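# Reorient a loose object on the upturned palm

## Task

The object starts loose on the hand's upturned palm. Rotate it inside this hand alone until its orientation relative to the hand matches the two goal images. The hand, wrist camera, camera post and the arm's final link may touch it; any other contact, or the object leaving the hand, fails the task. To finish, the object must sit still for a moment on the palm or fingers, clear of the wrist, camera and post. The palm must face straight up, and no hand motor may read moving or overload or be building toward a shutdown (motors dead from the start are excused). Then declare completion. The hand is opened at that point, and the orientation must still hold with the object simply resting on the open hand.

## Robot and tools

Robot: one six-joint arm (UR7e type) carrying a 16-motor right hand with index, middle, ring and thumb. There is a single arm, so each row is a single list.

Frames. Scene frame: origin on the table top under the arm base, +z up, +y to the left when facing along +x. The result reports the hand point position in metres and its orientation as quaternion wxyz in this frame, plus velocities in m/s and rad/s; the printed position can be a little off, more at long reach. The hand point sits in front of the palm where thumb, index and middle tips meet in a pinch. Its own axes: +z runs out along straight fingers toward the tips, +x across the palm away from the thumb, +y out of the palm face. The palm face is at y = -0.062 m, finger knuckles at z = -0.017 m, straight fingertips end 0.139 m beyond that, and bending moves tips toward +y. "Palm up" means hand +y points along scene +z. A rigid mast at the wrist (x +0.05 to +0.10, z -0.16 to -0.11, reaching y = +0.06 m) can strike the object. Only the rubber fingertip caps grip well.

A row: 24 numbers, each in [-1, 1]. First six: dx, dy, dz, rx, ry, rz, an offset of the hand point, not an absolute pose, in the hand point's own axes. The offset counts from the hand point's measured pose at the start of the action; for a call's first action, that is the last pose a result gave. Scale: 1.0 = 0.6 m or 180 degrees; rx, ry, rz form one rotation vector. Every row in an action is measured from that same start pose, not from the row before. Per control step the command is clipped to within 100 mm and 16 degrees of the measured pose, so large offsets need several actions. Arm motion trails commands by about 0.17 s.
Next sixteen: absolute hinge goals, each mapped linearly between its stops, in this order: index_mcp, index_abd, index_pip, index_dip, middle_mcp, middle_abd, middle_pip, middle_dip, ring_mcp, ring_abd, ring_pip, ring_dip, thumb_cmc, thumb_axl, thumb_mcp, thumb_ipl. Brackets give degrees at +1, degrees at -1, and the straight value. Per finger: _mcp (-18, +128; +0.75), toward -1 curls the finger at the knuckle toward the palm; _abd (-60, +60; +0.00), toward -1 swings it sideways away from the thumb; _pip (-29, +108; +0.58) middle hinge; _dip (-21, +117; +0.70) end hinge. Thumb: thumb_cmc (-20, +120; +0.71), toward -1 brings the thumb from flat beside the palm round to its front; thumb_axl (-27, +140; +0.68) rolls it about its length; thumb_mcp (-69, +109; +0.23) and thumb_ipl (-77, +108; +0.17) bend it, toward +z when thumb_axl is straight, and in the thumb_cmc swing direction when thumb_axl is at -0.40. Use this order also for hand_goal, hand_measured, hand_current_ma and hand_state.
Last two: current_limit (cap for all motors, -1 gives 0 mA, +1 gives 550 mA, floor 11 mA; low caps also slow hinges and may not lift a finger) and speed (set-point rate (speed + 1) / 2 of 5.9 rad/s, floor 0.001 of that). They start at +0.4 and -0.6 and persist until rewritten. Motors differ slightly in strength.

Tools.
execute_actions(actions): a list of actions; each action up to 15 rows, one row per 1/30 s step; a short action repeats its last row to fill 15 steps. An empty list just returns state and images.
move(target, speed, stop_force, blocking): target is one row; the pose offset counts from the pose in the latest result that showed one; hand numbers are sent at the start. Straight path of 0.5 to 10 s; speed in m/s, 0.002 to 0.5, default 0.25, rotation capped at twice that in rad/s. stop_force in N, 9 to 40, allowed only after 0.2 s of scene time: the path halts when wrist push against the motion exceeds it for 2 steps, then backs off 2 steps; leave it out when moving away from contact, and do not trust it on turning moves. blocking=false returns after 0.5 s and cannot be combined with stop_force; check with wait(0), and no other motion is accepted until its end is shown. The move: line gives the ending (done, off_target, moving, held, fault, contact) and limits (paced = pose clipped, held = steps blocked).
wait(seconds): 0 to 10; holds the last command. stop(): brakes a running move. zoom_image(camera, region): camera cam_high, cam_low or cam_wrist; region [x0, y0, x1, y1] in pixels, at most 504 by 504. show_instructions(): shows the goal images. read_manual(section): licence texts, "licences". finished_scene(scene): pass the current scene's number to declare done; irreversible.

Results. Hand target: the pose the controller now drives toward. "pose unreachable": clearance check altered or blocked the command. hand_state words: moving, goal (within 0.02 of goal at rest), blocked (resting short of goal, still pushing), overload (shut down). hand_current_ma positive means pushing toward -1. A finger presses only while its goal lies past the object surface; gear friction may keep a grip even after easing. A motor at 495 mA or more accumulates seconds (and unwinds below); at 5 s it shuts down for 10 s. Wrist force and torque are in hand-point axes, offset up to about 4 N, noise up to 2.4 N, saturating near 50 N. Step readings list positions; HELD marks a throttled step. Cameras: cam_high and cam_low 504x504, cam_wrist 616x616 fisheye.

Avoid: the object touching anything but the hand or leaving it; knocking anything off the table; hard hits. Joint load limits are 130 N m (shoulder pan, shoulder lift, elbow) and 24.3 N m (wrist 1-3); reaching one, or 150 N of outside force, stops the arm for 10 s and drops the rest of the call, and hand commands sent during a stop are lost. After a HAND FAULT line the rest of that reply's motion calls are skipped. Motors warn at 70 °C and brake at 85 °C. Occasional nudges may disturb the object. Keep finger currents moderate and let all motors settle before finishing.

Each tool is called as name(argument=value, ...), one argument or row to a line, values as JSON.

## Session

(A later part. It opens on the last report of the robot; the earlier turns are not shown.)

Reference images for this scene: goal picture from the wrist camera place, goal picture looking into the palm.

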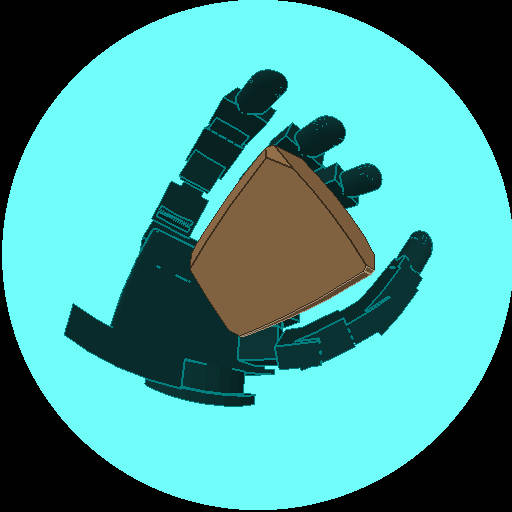

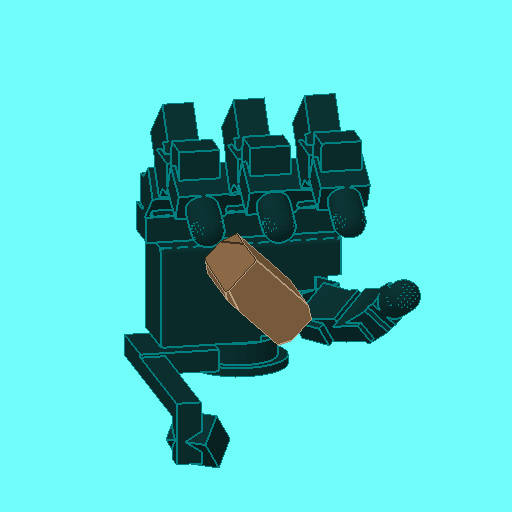

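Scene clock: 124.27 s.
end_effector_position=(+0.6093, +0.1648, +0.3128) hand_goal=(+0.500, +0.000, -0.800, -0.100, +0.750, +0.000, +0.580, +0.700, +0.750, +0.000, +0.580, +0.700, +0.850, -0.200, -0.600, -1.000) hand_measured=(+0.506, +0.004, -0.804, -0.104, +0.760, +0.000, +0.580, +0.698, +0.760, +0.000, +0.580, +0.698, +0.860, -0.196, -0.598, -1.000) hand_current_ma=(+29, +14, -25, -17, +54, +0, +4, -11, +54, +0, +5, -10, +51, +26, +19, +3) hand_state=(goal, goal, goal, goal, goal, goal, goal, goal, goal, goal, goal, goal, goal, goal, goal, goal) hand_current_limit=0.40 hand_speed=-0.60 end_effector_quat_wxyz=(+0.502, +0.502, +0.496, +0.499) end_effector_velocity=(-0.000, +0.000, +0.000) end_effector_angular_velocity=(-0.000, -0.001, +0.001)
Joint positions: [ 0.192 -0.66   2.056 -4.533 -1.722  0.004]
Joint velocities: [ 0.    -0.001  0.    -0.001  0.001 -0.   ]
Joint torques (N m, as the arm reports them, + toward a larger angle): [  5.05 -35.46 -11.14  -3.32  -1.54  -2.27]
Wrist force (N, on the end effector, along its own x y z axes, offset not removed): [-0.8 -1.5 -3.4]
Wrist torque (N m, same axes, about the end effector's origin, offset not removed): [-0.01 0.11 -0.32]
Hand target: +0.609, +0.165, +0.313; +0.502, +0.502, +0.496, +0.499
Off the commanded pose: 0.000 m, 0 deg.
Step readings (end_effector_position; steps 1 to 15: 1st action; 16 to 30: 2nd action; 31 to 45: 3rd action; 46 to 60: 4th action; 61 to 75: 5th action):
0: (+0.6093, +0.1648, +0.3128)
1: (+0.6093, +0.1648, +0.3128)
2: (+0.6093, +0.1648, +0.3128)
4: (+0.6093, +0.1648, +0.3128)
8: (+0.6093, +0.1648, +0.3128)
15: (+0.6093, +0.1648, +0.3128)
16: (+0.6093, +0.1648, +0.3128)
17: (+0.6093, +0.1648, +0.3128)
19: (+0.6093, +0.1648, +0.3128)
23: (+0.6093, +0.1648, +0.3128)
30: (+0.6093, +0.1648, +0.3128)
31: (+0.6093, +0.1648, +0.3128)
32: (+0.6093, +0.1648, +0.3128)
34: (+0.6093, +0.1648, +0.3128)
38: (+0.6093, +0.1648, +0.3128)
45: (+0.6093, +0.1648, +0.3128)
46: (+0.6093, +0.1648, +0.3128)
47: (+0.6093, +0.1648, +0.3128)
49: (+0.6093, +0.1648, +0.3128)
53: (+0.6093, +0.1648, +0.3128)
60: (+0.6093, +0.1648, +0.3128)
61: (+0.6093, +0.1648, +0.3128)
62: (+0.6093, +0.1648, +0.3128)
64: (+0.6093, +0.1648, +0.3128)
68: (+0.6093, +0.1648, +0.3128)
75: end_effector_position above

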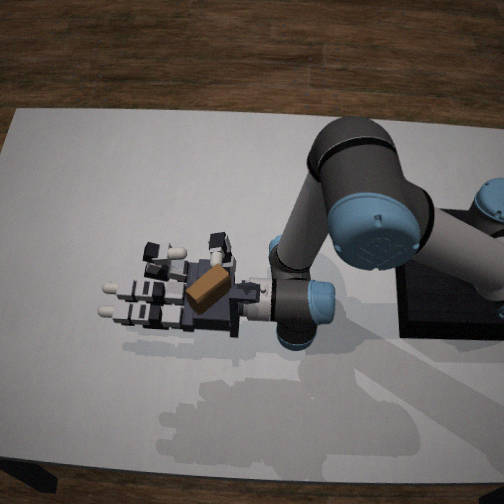

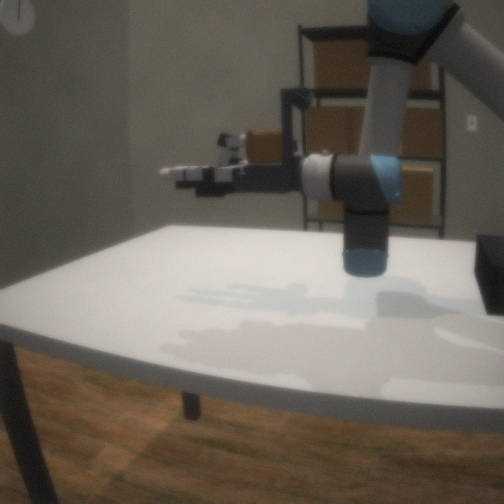

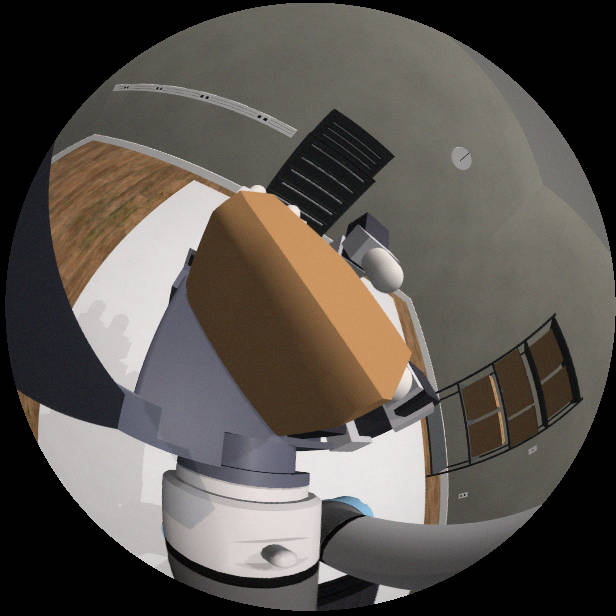

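execute_actions(
  actions=[
    [[0,0,0,0,0,0,0.5,0,-0.8,-0.1,0.75,0,0.58,0.7,0.75,0,0.58,0.7,0.85,-0.02,-0.6,-1,0.4,-0.6]],
    [[0,0,0,0,0,0,0.5,0,-0.8,-0.1,0.75,0,0.58,0.7,0.75,0,0.58,0.7,0.85,-0.02,-0.82,-1,0.4,-0.7]],
    [[0,0,0,0,0,0,0.5,0,-0.8,-0.1,0.75,0,0.58,0.7,0.75,0,0.58,0.7,0.85,-0.08,-1,-0.82,0.4,-0.7]],
    [[0,0,0,0,0,0,0.5,0,-0.8,-0.1,0.75,0,0.58,0.7,0.75,0,0.58,0.7,0.65,-0.15,-1,-0.68,0.4,-0.7]],
    [[0,0,0,0,0,0,0.5,0,-0.8,-0.1,0.75,0,0.58,0.7,0.75,0,0.58,0.7,0.65,-0.15,-1,-0.68,0.4,-0.7]],
  ],
)

zoom_image(
  camera="cam_high",
  region=[90, 200, 290, 400],
)

Scene clock: 135.83 s.
end_effector_position=(+0.6093, +0.1648, +0.3128) hand_goal=(+0.500, +0.000, -0.800, -0.100, +0.750, +0.000, +0.580, +0.700, +0.750, +0.000, +0.580, +0.700, +0.650, -0.150, -1.000, -0.680) hand_measured=(+0.506, +0.004, -0.804, -0.104, +0.760, +0.000, +0.580, +0.698, +0.760, +0.000, +0.580, +0.698, +0.694, -0.142, -0.938, -0.670) hand_current_ma=(+29, +14, -25, -17, +54, +0, +4, -11, +54, +0, +5, -10, +240, +53, +385, +73) hand_state=(goal, goal, goal, goal, goal, goal, goal, goal, goal, goal, goal, goal, blocked, goal, blocked, goal) hand_current_limit=0.40 hand_speed=-0.70 end_effector_quat_wxyz=(+0.502, +0.502, +0.496, +0.499) end_effector_velocity=(+0.000, -0.000, -0.001) end_effector_angular_velocity=(-0.000, +0.003, -0.001)
Joint positions: [ 0.192 -0.66   2.056 -4.533 -1.722  0.004]
Joint velocities: [-0.     0.     0.001  0.002 -0.     0.   ]
Joint torques (N m, as the arm reports them, + toward a larger angle): [  4.79 -36.3   -9.95  -3.29  -1.51  -2.51]
Wrist force (N, on the end effector, along its own x y z axes, offset not removed): [-1.1 -0.7 -1.3]
Wrist torque (N m, same axes, about the end effector's origin, offset not removed): [-0.16 0.03 -0.20]
Hand target: +0.609, +0.165, +0.313; +0.502, +0.502, +0.496, +0.499
Off the commanded pose: 0.000 m, 0 deg.
Step readings (end_effector_position; steps 1 to 15: 1st action; 16 to 30: 2nd action; 31 to 45: 3rd action; 46 to 60: 4th action; 61 to 75: 5th action):
0: (+0.6093, +0.1648, +0.3128)
1: (+0.6093, +0.1648, +0.3128)
2: (+0.6093, +0.1648, +0.3128)
4: (+0.6093, +0.1648, +0.3128)
8: (+0.6093, +0.1648, +0.3128)
15: (+0.6093, +0.1648, +0.3128)
16: (+0.6093, +0.1648, +0.3128)
17: (+0.6093, +0.1648, +0.3128)
19: (+0.6093, +0.1648, +0.3128)
23: (+0.6093, +0.1648, +0.3128)
30: (+0.6093, +0.1648, +0.3128)
31: (+0.6093, +0.1648, +0.3128)
32: (+0.6093, +0.1648, +0.3128)
34: (+0.6093, +0.1648, +0.3128)
38: (+0.6093, +0.1648, +0.3128)
45: (+0.6093, +0.1648, +0.3128)
46: (+0.6093, +0.1648, +0.3128)
47: (+0.6093, +0.1648, +0.3128)
49: (+0.6093, +0.1648, +0.3128)
53: (+0.6093, +0.1648, +0.3128)
60: (+0.6093, +0.1648, +0.3128)
61: (+0.6093, +0.1648, +0.3128)
62: (+0.6093, +0.1648, +0.3128)
64: (+0.6093, +0.1648, +0.3128)
68: (+0.6093, +0.1648, +0.3128)
75: end_effector_position above

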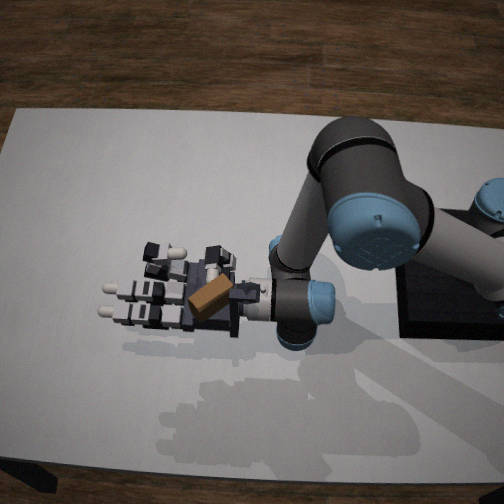

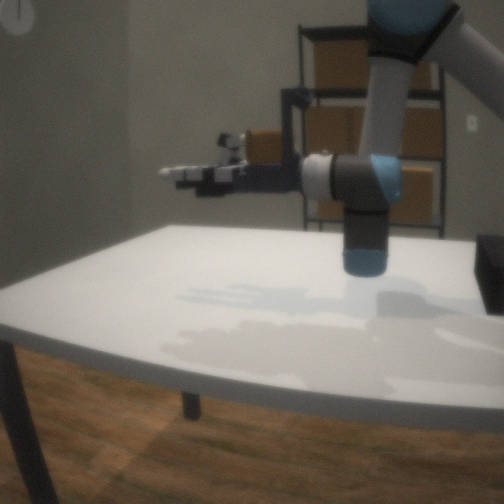

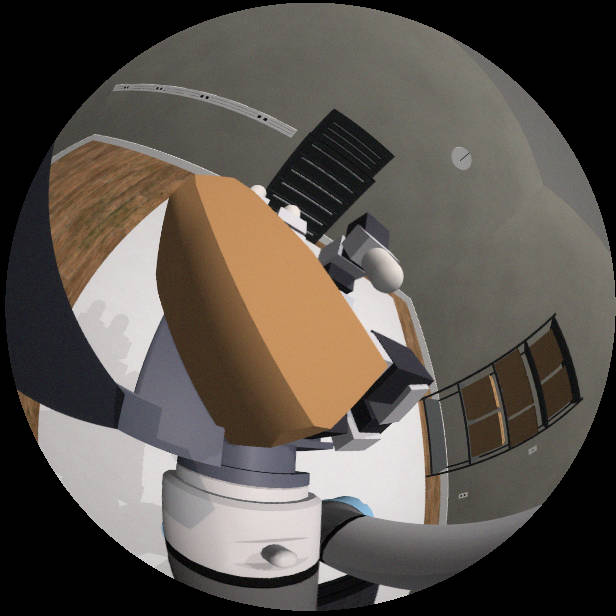

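Region (90, 200, 290, 400) of cam_high's 504x504 image, scaled by 2.520, with more detail than that image has.

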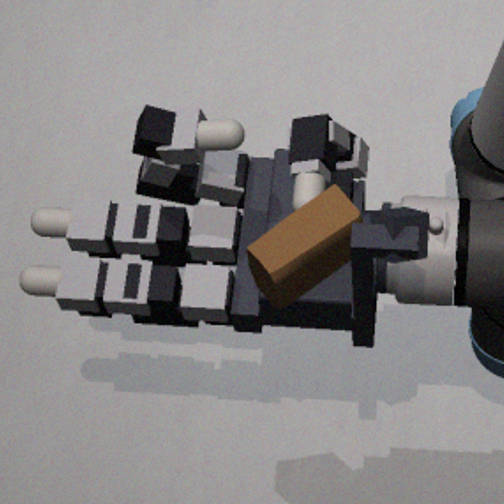

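execute_actions(
  actions=[
    [[0,0,0,0,0,0,0,0,0.58,0.7,0,0,0.58,0.7,0.2,0,0.58,0.7,0.75,-0.15,-0.85,-0.75,0.4,-0.4]],
    [[0,0,0,0,0,0,0,0,0.58,0.7,0,0,0.58,0.7,0.2,0,0.58,0.7,0.75,-0.3,-0.85,-0.75,0.4,-0.4]],
  ],
)

move(
  target=[0,0,0,0.03,0,0.07,0,0,0.58,0.7,0,0,0.58,0.7,0.2,0,0.58,0.7,0.75,-0.3,-0.85,-0.75,0.4,-0.4],
  speed=0.05,
)

zoom_image(
  camera="cam_high",
  region=[90, 200, 290, 400],
)

Scene clock: 154.50 s.
end_effector_position=(+0.6093, +0.1648, +0.3128) hand_goal=(+0.000, +0.000, +0.580, +0.700, +0.000, +0.000, +0.580, +0.700, +0.200, +0.000, +0.580, +0.700, +0.750, -0.300, -0.850, -0.750) hand_measured=(+0.014, +0.004, +0.112, +0.698, +0.134, +0.000, +0.580, +0.698, +0.222, +0.000, +0.582, +0.698, +0.752, -0.292, -0.852, -0.750) hand_current_ma=(+76, +14, -52, -14, +154, +0, +5, -11, +123, +0, +6, -10, +7, +55, -20, +3) hand_state=(goal, goal, moving, goal, moving, goal, goal, goal, moving, goal, goal, goal, goal, goal, goal, goal) hand_current_limit=0.40 hand_speed=-0.40 end_effector_quat_wxyz=(+0.502, +0.502, +0.496, +0.499) end_effector_velocity=(-0.000, +0.000, +0.000) end_effector_angular_velocity=(+0.001, -0.001, +0.001)
Joint positions: [ 0.192 -0.66   2.056 -4.533 -1.722  0.004]
Joint velocities: [ 0.001  0.    -0.001 -0.001  0.     0.   ]
Joint torques (N m, as the arm reports them, + toward a larger angle): [  6.4  -36.56  -9.36  -3.31  -1.35  -2.38]
Wrist force (N, on the end effector, along its own x y z axes, offset not removed): [-2.5 -0.5 -2.8]
Wrist torque (N m, same axes, about the end effector's origin, offset not removed): [0.09 0.45 -0.37]
Hand target: +0.609, +0.165, +0.313; +0.502, +0.502, +0.496, +0.499
Off the commanded pose: 0.000 m, 0 deg.
Step readings (end_effector_position; steps 1 to 15: 1st action; 16 to 30: 2nd action):
0: (+0.6093, +0.1648, +0.3128)
1: (+0.6093, +0.1648, +0.3128)
2: (+0.6093, +0.1648, +0.3128)
4: (+0.6093, +0.1648, +0.3128)
8: (+0.6093, +0.1648, +0.3128)
15: (+0.6093, +0.1648, +0.3128)
16: (+0.6093, +0.1648, +0.3128)
17: (+0.6093, +0.1648, +0.3128)
19: (+0.6093, +0.1648, +0.3128)
23: (+0.6093, +0.1648, +0.3128)
30: end_effector_position above

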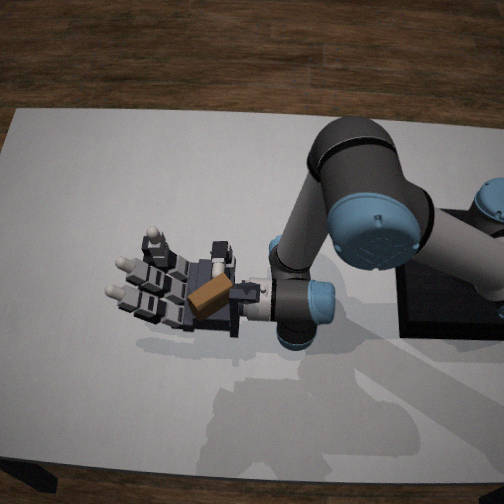

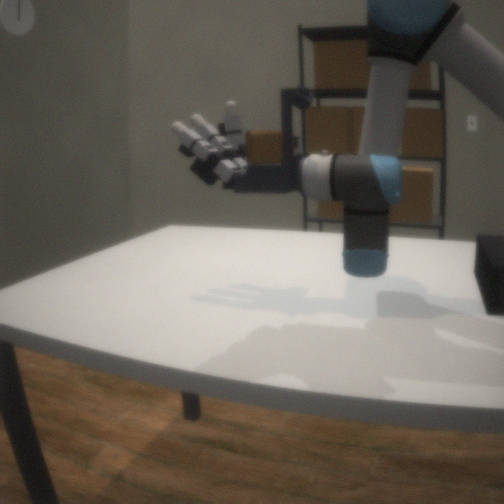

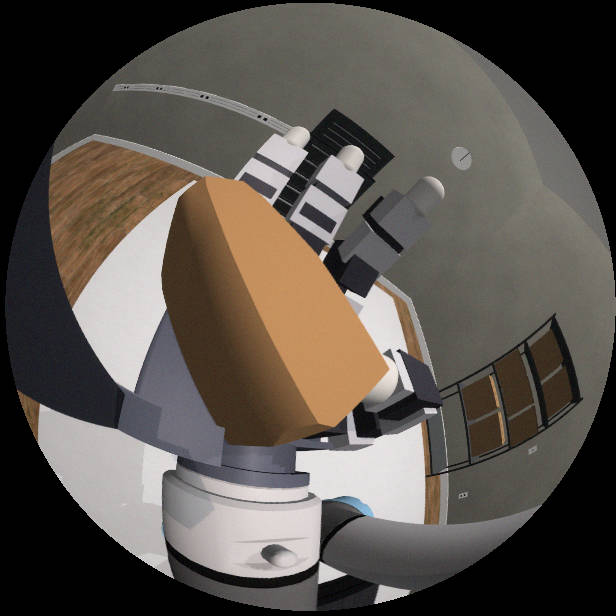

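Scene clock: 157.20 s.
end_effector_position=(+0.6093, +0.1648, +0.3128) hand_goal=(+0.000, +0.000, +0.580, +0.700, +0.000, +0.000, +0.580, +0.700, +0.200, +0.000, +0.580, +0.700, +0.750, -0.300, -0.850, -0.750) hand_measured=(+0.014, +0.004, +0.580, +0.698, +0.020, +0.000, +0.580, +0.698, +0.222, +0.000, +0.582, +0.698, +0.752, -0.292, -0.852, -0.750) hand_current_ma=(+76, +14, -2, -12, +104, +0, +5, -11, +125, +0, +6, -10, +11, +50, -15, -3) hand_state=(goal, goal, goal, goal, goal, goal, goal, goal, blocked, goal, goal, goal, goal, goal, goal, goal) hand_current_limit=0.40 hand_speed=-0.40 end_effector_quat_wxyz=(+0.421, +0.576, +0.461, +0.527) end_effector_velocity=(-0.000, -0.000, -0.001) end_effector_angular_velocity=(+0.013, +0.008, -0.000)
Joint positions: [ 0.232 -0.741  2.1   -4.402 -1.751  0.24 ]
Joint velocities: [ 0.002 -0.004  0.004  0.008 -0.001  0.015]
Joint torques (N m, as the arm reports them, + toward a larger angle): [  7.56 -57.24   5.16  -0.78  -2.28   1.48]
Wrist force (N, on the end effector, along its own x y z axes, offset not removed): [-0.3 0.9 -0.7]
Wrist torque (N m, same axes, about the end effector's origin, offset not removed): [0.05 -0.01 0.03]
Hand target: +0.609, +0.165, +0.313; +0.420, +0.577, +0.461, +0.528
Off the commanded pose: 0.000 m, 0 deg.
move: done

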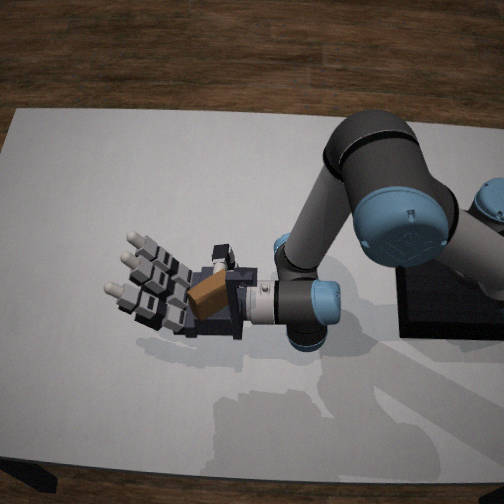

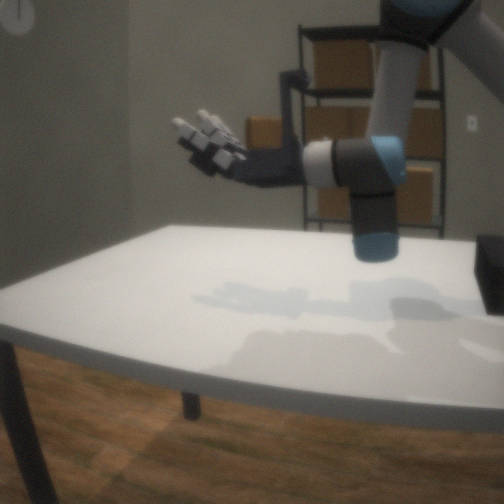

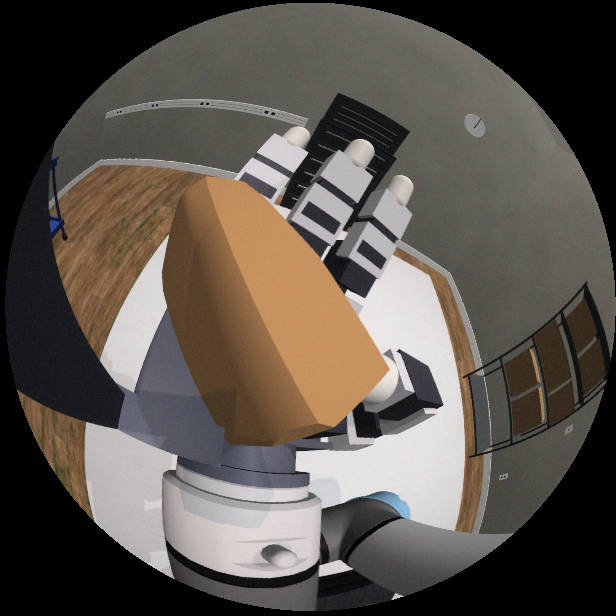

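Region (90, 200, 290, 400) of cam_high's 504x504 image, scaled by 2.520, with more detail than that image has.

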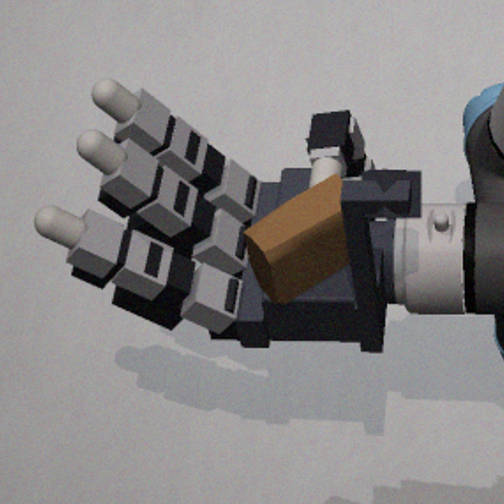

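execute_actions(
  actions=[
    [[0,0,0,0,0,0,0,0,0.58,0.7,0.2,0,0.58,0.7,0.2,-1,0.58,0.7,0.75,-0.24,-0.87,-0.75,0.4,-0.3]],
    [[0,0,0,0,0,0,0,0,0.58,0.7,0.2,0,0.58,0.7,-0.15,-1,0.1,0.4,0.75,-0.24,-0.87,-0.75,0.4,-0.5]],
    [[0,0,0,0,0,0,0,0,0.58,0.7,0.2,0,0.58,0.7,-0.15,-1,-0.08,0.05,0.75,-0.24,-0.87,-0.75,0.4,-0.6]],
    [[0,0,0,0,0,0,0,0,0.58,0.7,0.2,0,0.58,0.7,-0.15,-1,-0.08,0.05,0.75,-0.24,-0.87,-0.75,0.4,-0.6]],
  ],
)

zoom_image(
  camera="cam_high",
  region=[90, 200, 290, 400],
)

Scene clock: 176.43 s.
end_effector_position=(+0.6092, +0.1648, +0.3128) hand_goal=(+0.000, +0.000, +0.580, +0.700, +0.200, +0.000, +0.580, +0.700, -0.150, -1.000, -0.080, +0.050, +0.750, -0.240, -0.870, -0.750) hand_measured=(+0.014, +0.004, +0.580, +0.698, +0.208, +0.000, +0.582, +0.698, -0.142, -1.000, -0.078, +0.052, +0.752, -0.240, -0.868, -0.750) hand_current_ma=(+76, +14, -2, -12, +44, +0, +6, -11, +52, +1, +13, +12, +16, -5, +9, -3) hand_state=(goal, goal, goal, goal, goal, goal, goal, goal, goal, goal, goal, goal, goal, goal, goal, goal) hand_current_limit=0.40 hand_speed=-0.60 end_effector_quat_wxyz=(+0.421, +0.576, +0.461, +0.527) end_effector_velocity=(-0.000, -0.000, +0.000) end_effector_angular_velocity=(+0.001, -0.000, -0.000)
Joint positions: [ 0.232 -0.741  2.1   -4.402 -1.751  0.24 ]
Joint velocities: [ 0.    -0.001  0.001 -0.    -0.     0.   ]
Joint torques (N m, as the arm reports them, + toward a larger angle): [ -5.33 -34.35 -15.99  -3.45   1.75  -1.86]
Wrist force (N, on the end effector, along its own x y z axes, offset not removed): [0.6 0.3 -1.8]
Wrist torque (N m, same axes, about the end effector's origin, offset not removed): [-0.16 -0.12 -0.01]
Hand target: +0.609, +0.165, +0.313; +0.421, +0.576, +0.461, +0.527
Off the commanded pose: 0.000 m, 0 deg.
Step readings (end_effector_position; steps 1 to 15: 1st action; 16 to 30: 2nd action; 31 to 45: 3rd action; 46 to 60: 4th action):
0: (+0.6093, +0.1648, +0.3128)
1: (+0.6093, +0.1648, +0.3128)
2: (+0.6093, +0.1648, +0.3128)
4: (+0.6092, +0.1648, +0.3128)
8: (+0.6092, +0.1648, +0.3128)
15: (+0.6092, +0.1648, +0.3128)
16: (+0.6092, +0.1648, +0.3128)
17: (+0.6092, +0.1648, +0.3128)
19: (+0.6092, +0.1648, +0.3128)
23: (+0.6092, +0.1648, +0.3128)
30: (+0.6092, +0.1648, +0.3128)
31: (+0.6092, +0.1648, +0.3128)
32: (+0.6092, +0.1648, +0.3128)
34: (+0.6092, +0.1648, +0.3128)
38: (+0.6092, +0.1648, +0.3128)
45: (+0.6092, +0.1648, +0.3128)
46: (+0.6092, +0.1648, +0.3128)
47: (+0.6092, +0.1648, +0.3128)
49: (+0.6092, +0.1648, +0.3128)
53: (+0.6092, +0.1648, +0.3128)
60: end_effector_position above

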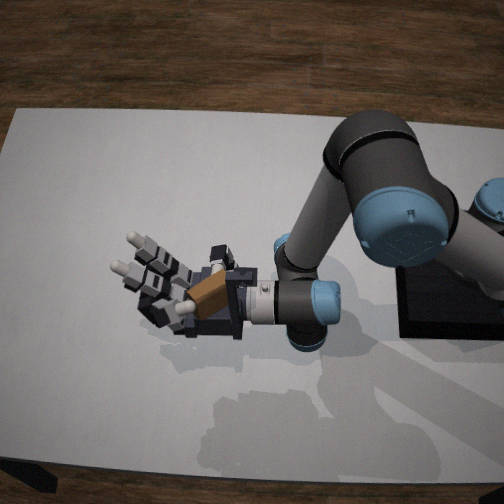

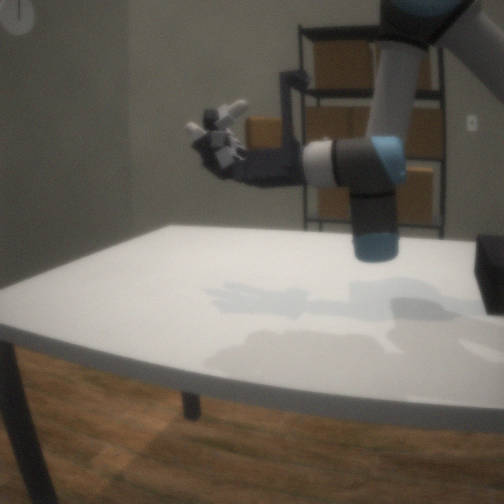

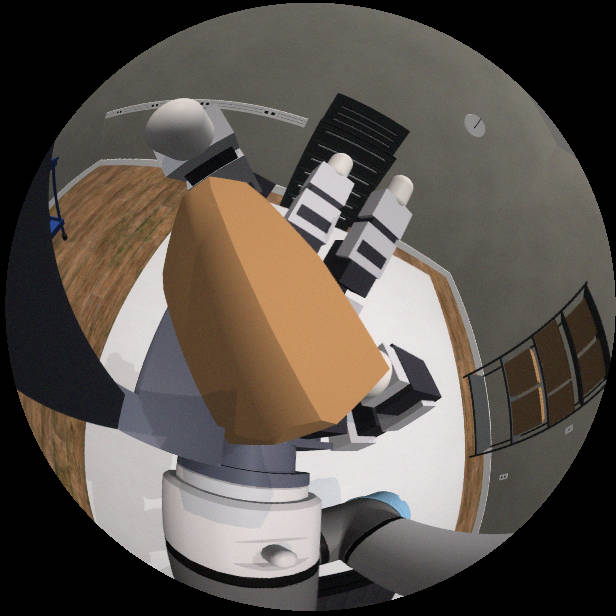

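Region (90, 200, 290, 400) of cam_high's 504x504 image, scaled by 2.520, with more detail than that image has.

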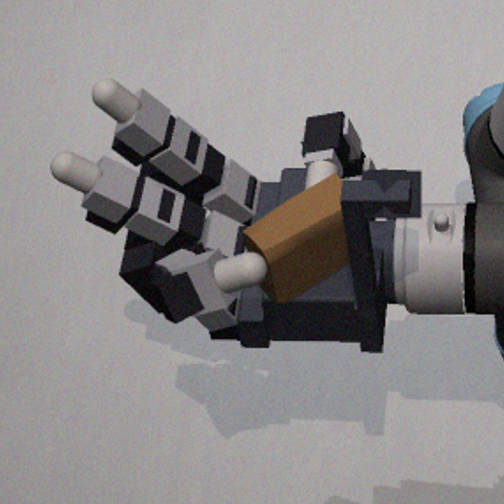

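execute_actions(
  actions=[
    [[0,0,0,0,0,0,0,0,0.58,0.7,0.2,0,0.58,0.7,-0.5,-1,0,0.05,0.75,-0.24,-0.9,-0.75,0.4,-0.6]],
    [[0,0,0,0,0,0,0,0,0.58,0.7,0.2,0,0.58,0.7,-0.5,-1,0,-0.4,0.75,-0.24,-0.9,-0.75,0.4,-0.6]],
    [[0,0,0,0,0,0,0,0,0.58,0.7,0.2,0,0.58,0.7,-0.5,-1,-0.1,-0.8,0.75,-0.24,-0.9,-0.75,0.4,-0.6]],
    [[0,0,0,0,0,0,0,0,0.58,0.7,0.2,0,0.58,0.7,-0.5,-1,-0.4,-0.8,0.75,-0.24,-0.9,-0.75,0.4,-0.7]],
    [[0,0,0,0,0,0,0,0,0.58,0.7,0.2,0,0.58,0.7,-0.5,-1,-0.4,-0.8,0.75,-0.24,-0.9,-0.75,0.4,-0.7]],
  ],
)

zoom_image(
  camera="cam_high",
  region=[90, 200, 290, 400],
)

Scene clock: 189.37 s.
end_effector_position=(+0.6092, +0.1648, +0.3128) hand_goal=(+0.000, +0.000, +0.580, +0.700, +0.200, +0.000, +0.580, +0.700, -0.500, -1.000, -0.400, -0.800, +0.750, -0.240, -0.900, -0.750) hand_measured=(+0.014, +0.004, +0.580, +0.698, +0.208, +0.000, +0.582, +0.698, -0.494, -1.000, -0.378, -0.800, +0.762, -0.242, -0.894, -0.750) hand_current_ma=(+76, +14, -2, -12, +45, +0, +6, -11, +38, +1, +107, -2, +67, -15, +38, +1) hand_state=(goal, goal, goal, goal, goal, goal, goal, goal, goal, goal, blocked, goal, goal, goal, goal, goal) hand_current_limit=0.40 hand_speed=-0.70 end_effector_quat_wxyz=(+0.421, +0.576, +0.461, +0.527) end_effector_velocity=(-0.000, -0.000, +0.000) end_effector_angular_velocity=(-0.000, +0.000, -0.001)
Joint positions: [ 0.232 -0.741  2.1   -4.402 -1.751  0.24 ]
Joint velocities: [ 0.    -0.     0.     0.    -0.002 -0.   ]
Joint torques (N m, as the arm reports them, + toward a larger angle): [ -6.52 -32.   -16.16  -2.97   1.78  -1.99]
Wrist force (N, on the end effector, along its own x y z axes, offset not removed): [-1.8 -0.3 -2.9]
Wrist torque (N m, same axes, about the end effector's origin, offset not removed): [0.01 0.28 -0.36]
Hand target: +0.609, +0.165, +0.313; +0.421, +0.576, +0.461, +0.527
Off the commanded pose: 0.000 m, 0 deg.
Step readings (end_effector_position; steps 1 to 15: 1st action; 16 to 30: 2nd action; 31 to 45: 3rd action; 46 to 60: 4th action; 61 to 75: 5th action):
0: (+0.6092, +0.1648, +0.3128)
1: (+0.6092, +0.1648, +0.3128)
2: (+0.6092, +0.1648, +0.3128)
4: (+0.6092, +0.1648, +0.3128)
8: (+0.6092, +0.1648, +0.3128)
15: (+0.6092, +0.1648, +0.3128)
16: (+0.6092, +0.1648, +0.3128)
17: (+0.6092, +0.1648, +0.3128)
19: (+0.6092, +0.1648, +0.3128)
23: (+0.6092, +0.1648, +0.3128)
30: (+0.6092, +0.1648, +0.3128)
31: (+0.6092, +0.1648, +0.3128)
32: (+0.6092, +0.1648, +0.3128)
34: (+0.6092, +0.1648, +0.3128)
38: (+0.6092, +0.1648, +0.3128)
45: (+0.6092, +0.1648, +0.3128)
46: (+0.6092, +0.1648, +0.3128)
47: (+0.6092, +0.1648, +0.3128)
49: (+0.6092, +0.1648, +0.3128)
53: (+0.6092, +0.1648, +0.3128)
60: (+0.6092, +0.1648, +0.3128)
61: (+0.6092, +0.1648, +0.3128)
62: (+0.6092, +0.1648, +0.3128)
64: (+0.6092, +0.1648, +0.3128)
68: (+0.6092, +0.1648, +0.3128)
75: end_effector_position above

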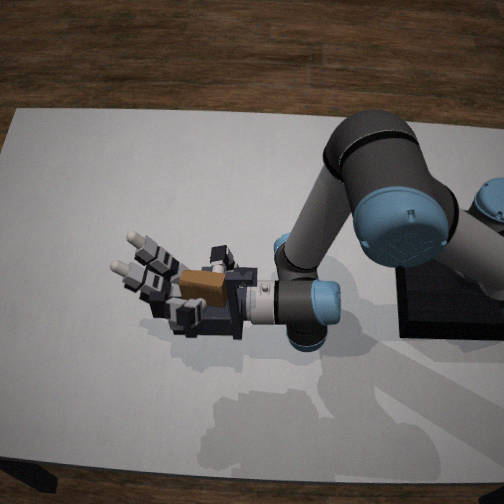

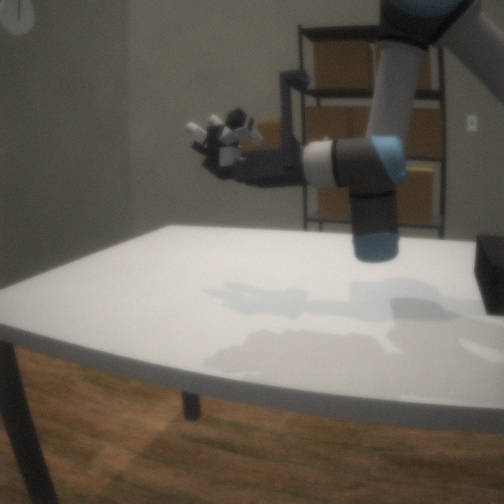

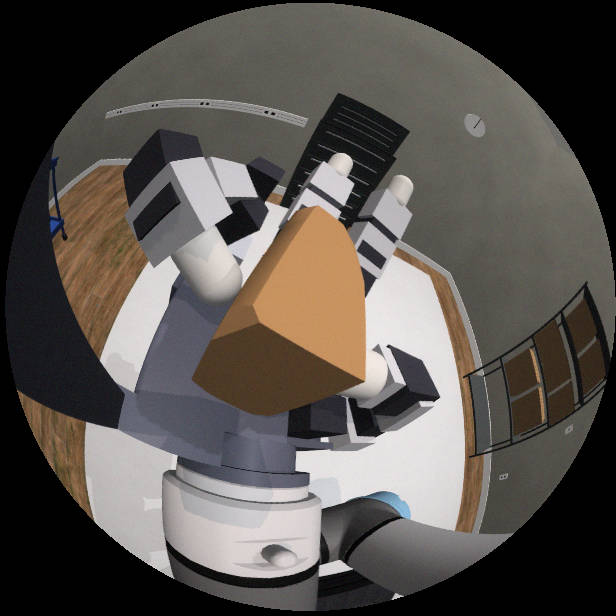

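Region (90, 200, 290, 400) of cam_high's 504x504 image, scaled by 2.520, with more detail than that image has.

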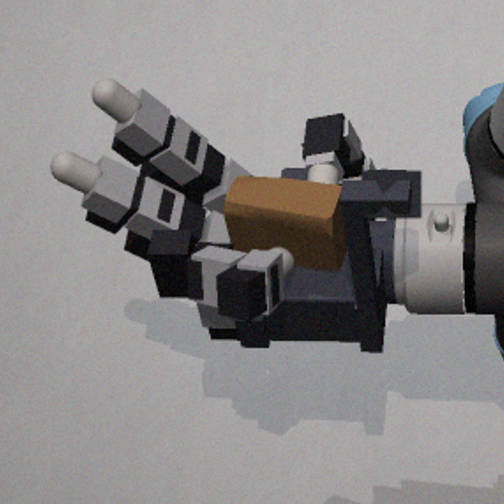

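move(
  target=[0,0,0,-0.03,0,-0.07,0,0,0.58,0.7,0.2,0,0.58,0.7,-0.5,-1,-0.2,-0.8,0.75,-0.24,-0.9,-0.75,0.4,-0.7],
  speed=0.07,
)

zoom_image(
  camera="cam_high",
  region=[90, 200, 290, 400],
)

zoom_image(
  camera="cam_low",
  region=[170, 70, 320, 220],
)

Scene clock: 204.93 s.
end_effector_position=(+0.6093, +0.1648, +0.3128) hand_goal=(+0.000, +0.000, +0.580, +0.700, +0.200, +0.000, +0.580, +0.700, -0.500, -1.000, -0.200, -0.800, +0.750, -0.240, -0.900, -0.750) hand_measured=(+0.014, +0.004, +0.580, +0.698, +0.208, +0.000, +0.582, +0.698, -0.498, -1.000, -0.206, -0.800, +0.762, -0.242, -0.896, -0.750) hand_current_ma=(+76, +14, -2, -12, +45, +0, +6, -11, +7, +1, -27, -5, +62, -9, +24, +1) hand_state=(goal, goal, goal, goal, goal, goal, goal, goal, goal, goal, goal, goal, goal, goal, goal, goal) hand_current_limit=0.40 hand_speed=-0.70 end_effector_quat_wxyz=(+0.502, +0.502, +0.496, +0.499) end_effector_velocity=(-0.000, -0.000, +0.001) end_effector_angular_velocity=(-0.013, -0.008, +0.001)
Joint positions: [ 0.192 -0.66   2.056 -4.533 -1.723  0.004]
Joint velocities: [-0.004  0.003 -0.003 -0.009  0.004 -0.014]
Joint torques (N m, as the arm reports them, + toward a larger angle): [ -7.63 -30.7  -17.33  -3.97   2.15  -2.86]
Wrist force (N, on the end effector, along its own x y z axes, offset not removed): [0.3 -1.1 -0.6]
Wrist torque (N m, same axes, about the end effector's origin, offset not removed): [-0.15 -0.12 -0.10]
Hand target: +0.609, +0.165, +0.313; +0.503, +0.502, +0.496, +0.499
Off the commanded pose: 0.000 m, 0 deg.
move: done

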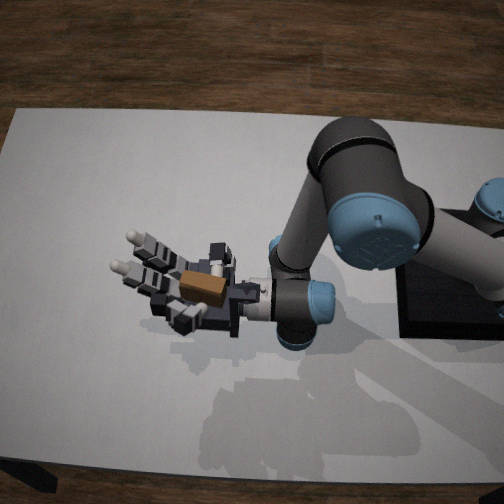

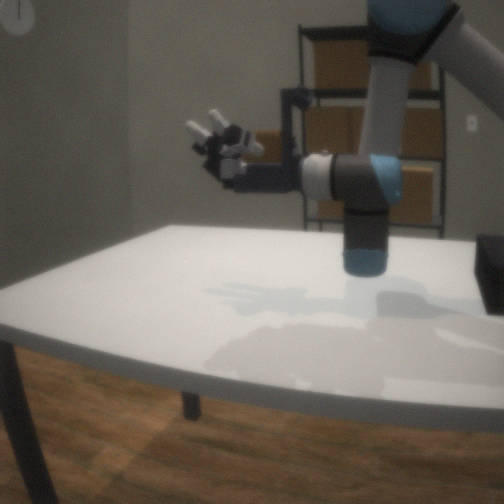

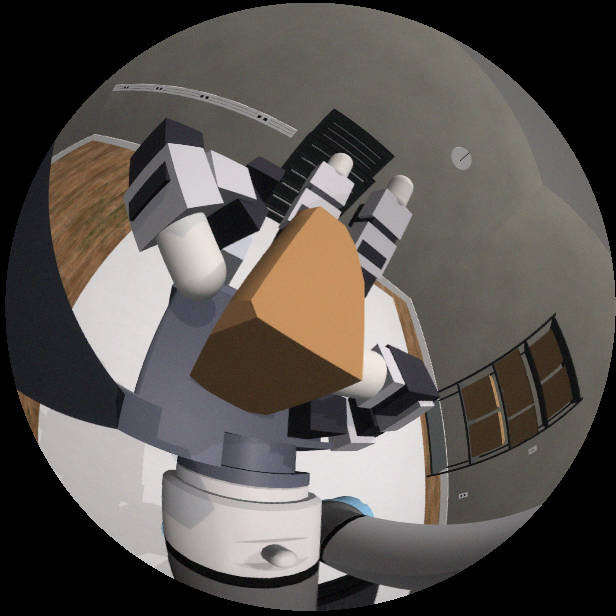

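Region (90, 200, 290, 400) of cam_high's 504x504 image, scaled by 2.520, with more detail than that image has.

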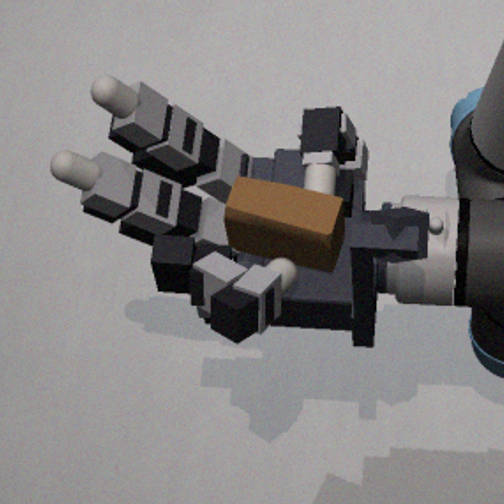

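Region (170, 70, 320, 220) of cam_low's 504x504 image, scaled by 3.360, with more detail than that image has.

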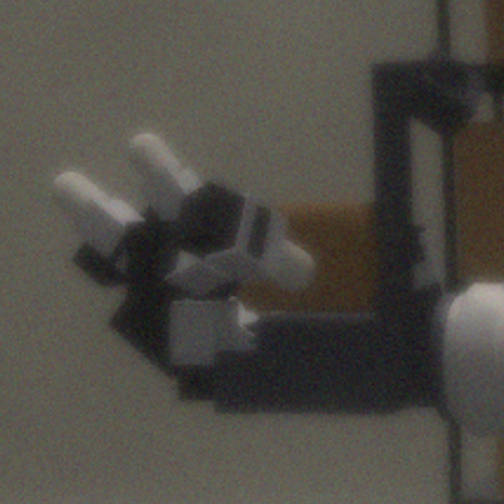

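zoom_image(
  camera="cam_wrist",
  region=[170, 190, 410, 430],
)

zoom_image(
  camera="cam_high",
  region=[165, 250, 245, 330],
)

Region (170, 190, 410, 430) of cam_wrist's 616x616 image, scaled by 2.100, with more detail than that image has.

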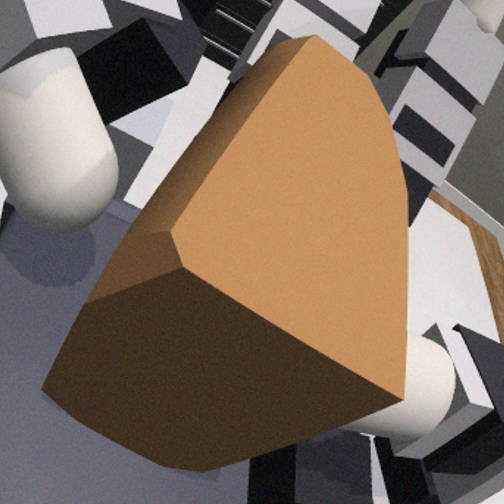

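Region (165, 250, 245, 330) of cam_high's 504x504 image, scaled by 6.300, with more detail than that image has.

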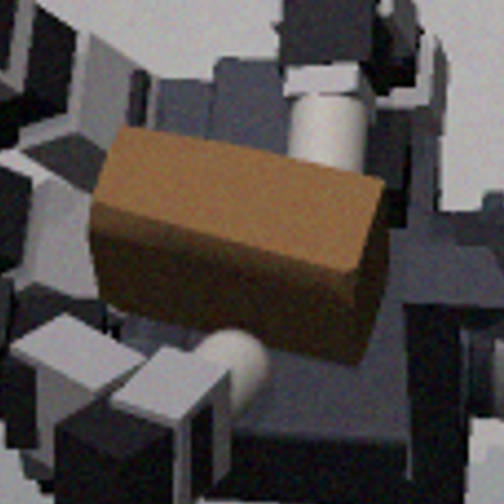

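execute_actions(
  actions=[
    [[0,0,0,0,0,0,0,0,-0.7,0.7,0.2,0,0.58,-0.3,-0.48,-1,-0.3,0.7,0.75,-0.4,-0.3,-0.75,0.4,-0.4]],
    [[0,0,0,0,0,0,0,0,-0.7,0.7,0.2,0,0.58,-0.3,-0.48,-1,-0.3,0.7,0.75,-0.4,-0.3,-0.75,0.4,-0.4]],
    [[0,0,0,0,0,0,-0.48,0,-0.7,0.7,-0.48,0,0.58,-0.3,-0.48,-1,-0.7,0.7,0.75,-0.4,-0.3,-0.75,0.4,-0.6]],
    [[0,0,0,0,0,0,-0.48,0,-0.7,0.7,-0.48,0,0.58,-0.3,-0.48,0,-0.7,0.7,0.75,-0.4,-0.3,-0.75,0.4,-0.6]],
    [[0,0,0,0,0,0,-0.48,0,-0.7,0.7,-0.48,0,0.58,-0.3,-0.48,0,-0.7,0.7,0.75,-0.4,-0.3,-0.75,0.4,-0.6]],
    [[0,0,0,0,0,0,-0.48,0,-0.7,0.7,-0.48,0,0.58,-0.3,-0.48,0,-0.7,0.7,0.75,-0.4,-0.3,-0.75,0.4,-0.6]],
  ],
)

zoom_image(
  camera="cam_high",
  region=[90, 200, 290, 400],
)

Scene clock: 232.83 s.
end_effector_position=(+0.6093, +0.1647, +0.3128) hand_goal=(-0.480, +0.000, -0.700, +0.700, -0.480, +0.000, +0.580, -0.300, -0.480, +0.000, -0.700, +0.700, +0.750, -0.400, -0.300, -0.750) hand_measured=(-0.480, +0.004, -0.700, +0.698, -0.474, +0.000, +0.582, -0.298, -0.484, -0.004, -0.700, +0.696, +0.758, -0.398, -0.300, -0.750) hand_current_ma=(+3, +14, -4, -12, +36, +0, +6, +12, -27, -19, -3, -18, +41, +14, -1, +1) hand_state=(goal, goal, goal, goal, goal, goal, goal, goal, goal, goal, goal, goal, goal, goal, goal, goal) hand_current_limit=0.40 hand_speed=-0.60 end_effector_quat_wxyz=(+0.502, +0.502, +0.496, +0.499) end_effector_velocity=(+0.000, +0.000, -0.000) end_effector_angular_velocity=(+0.000, +0.000, +0.001)
Joint positions: [ 0.192 -0.66   2.056 -4.533 -1.723  0.004]
Joint velocities: [ 0.     0.    -0.001  0.001  0.     0.   ]
Joint torques (N m, as the arm reports them, + toward a larger angle): [  7.   -54.3    4.45  -0.58  -1.62   1.87]
Wrist force (N, on the end effector, along its own x y z axes, offset not removed): [0.0 -0.8 -1.3]
Wrist torque (N m, same axes, about the end effector's origin, offset not removed): [-0.23 -0.07 -0.30]
Hand target: +0.609, +0.165, +0.313; +0.502, +0.502, +0.496, +0.499
Off the commanded pose: 0.000 m, 0 deg.
Step readings (end_effector_position; steps 1 to 15: 1st action; 16 to 30: 2nd action; 31 to 45: 3rd action; 46 to 60: 4th action; 61 to 75: 5th action; 76 to 90: 6th action):
0: (+0.6093, +0.1648, +0.3128)
1: (+0.6093, +0.1648, +0.3128)
2: (+0.6093, +0.1648, +0.3128)
4: (+0.6093, +0.1647, +0.3127)
8: (+0.6093, +0.1647, +0.3128)
15: (+0.6093, +0.1647, +0.3128)
16: (+0.6093, +0.1647, +0.3128)
17: (+0.6093, +0.1647, +0.3128)
19: (+0.6093, +0.1647, +0.3128)
23: (+0.6093, +0.1647, +0.3128)
30: (+0.6093, +0.1647, +0.3128)
31: (+0.6093, +0.1647, +0.3128)
32: (+0.6093, +0.1647, +0.3128)
34: (+0.6093, +0.1647, +0.3128)
38: (+0.6093, +0.1647, +0.3128)
45: (+0.6093, +0.1647, +0.3128)
46: (+0.6093, +0.1647, +0.3128)
47: (+0.6093, +0.1647, +0.3128)
49: (+0.6093, +0.1647, +0.3128)
53: (+0.6093, +0.1647, +0.3128)
60: (+0.6093, +0.1647, +0.3128)
61: (+0.6093, +0.1647, +0.3128)
62: (+0.6093, +0.1647, +0.3128)
64: (+0.6093, +0.1647, +0.3128)
68: (+0.6093, +0.1647, +0.3128)
75: (+0.6093, +0.1647, +0.3128)
76: (+0.6093, +0.1647, +0.3128)
77: (+0.6093, +0.1647, +0.3128)
79: (+0.6093, +0.1647, +0.3128)
83: (+0.6093, +0.1647, +0.3128)
90: end_effector_position above

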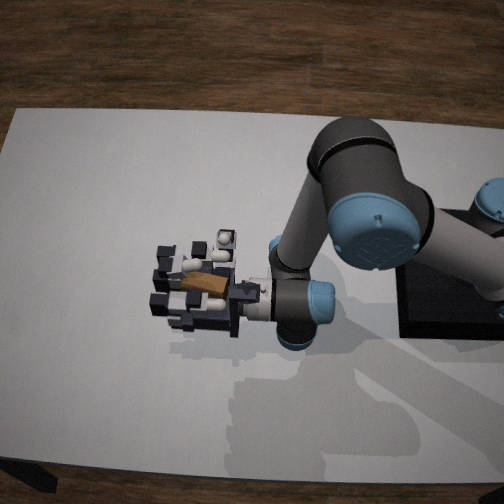

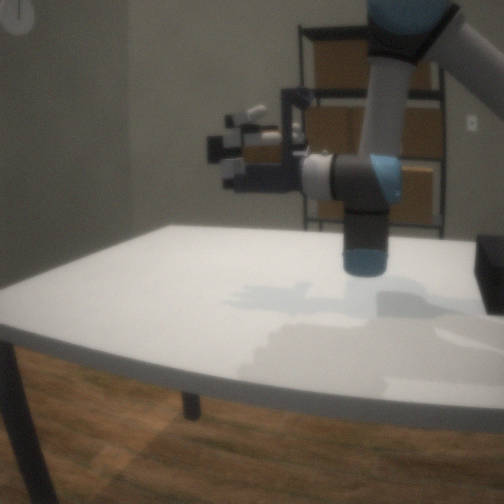

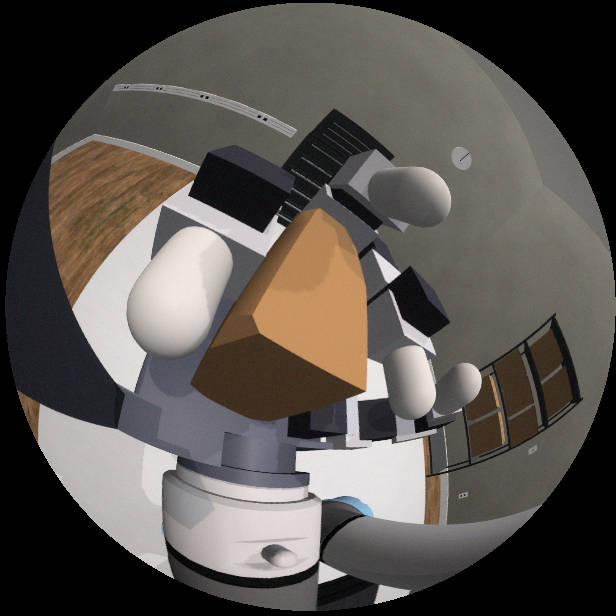

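Region (90, 200, 290, 400) of cam_high's 504x504 image, scaled by 2.520, with more detail than that image has.

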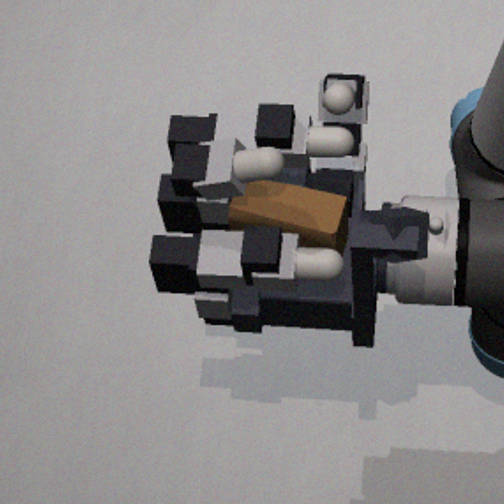

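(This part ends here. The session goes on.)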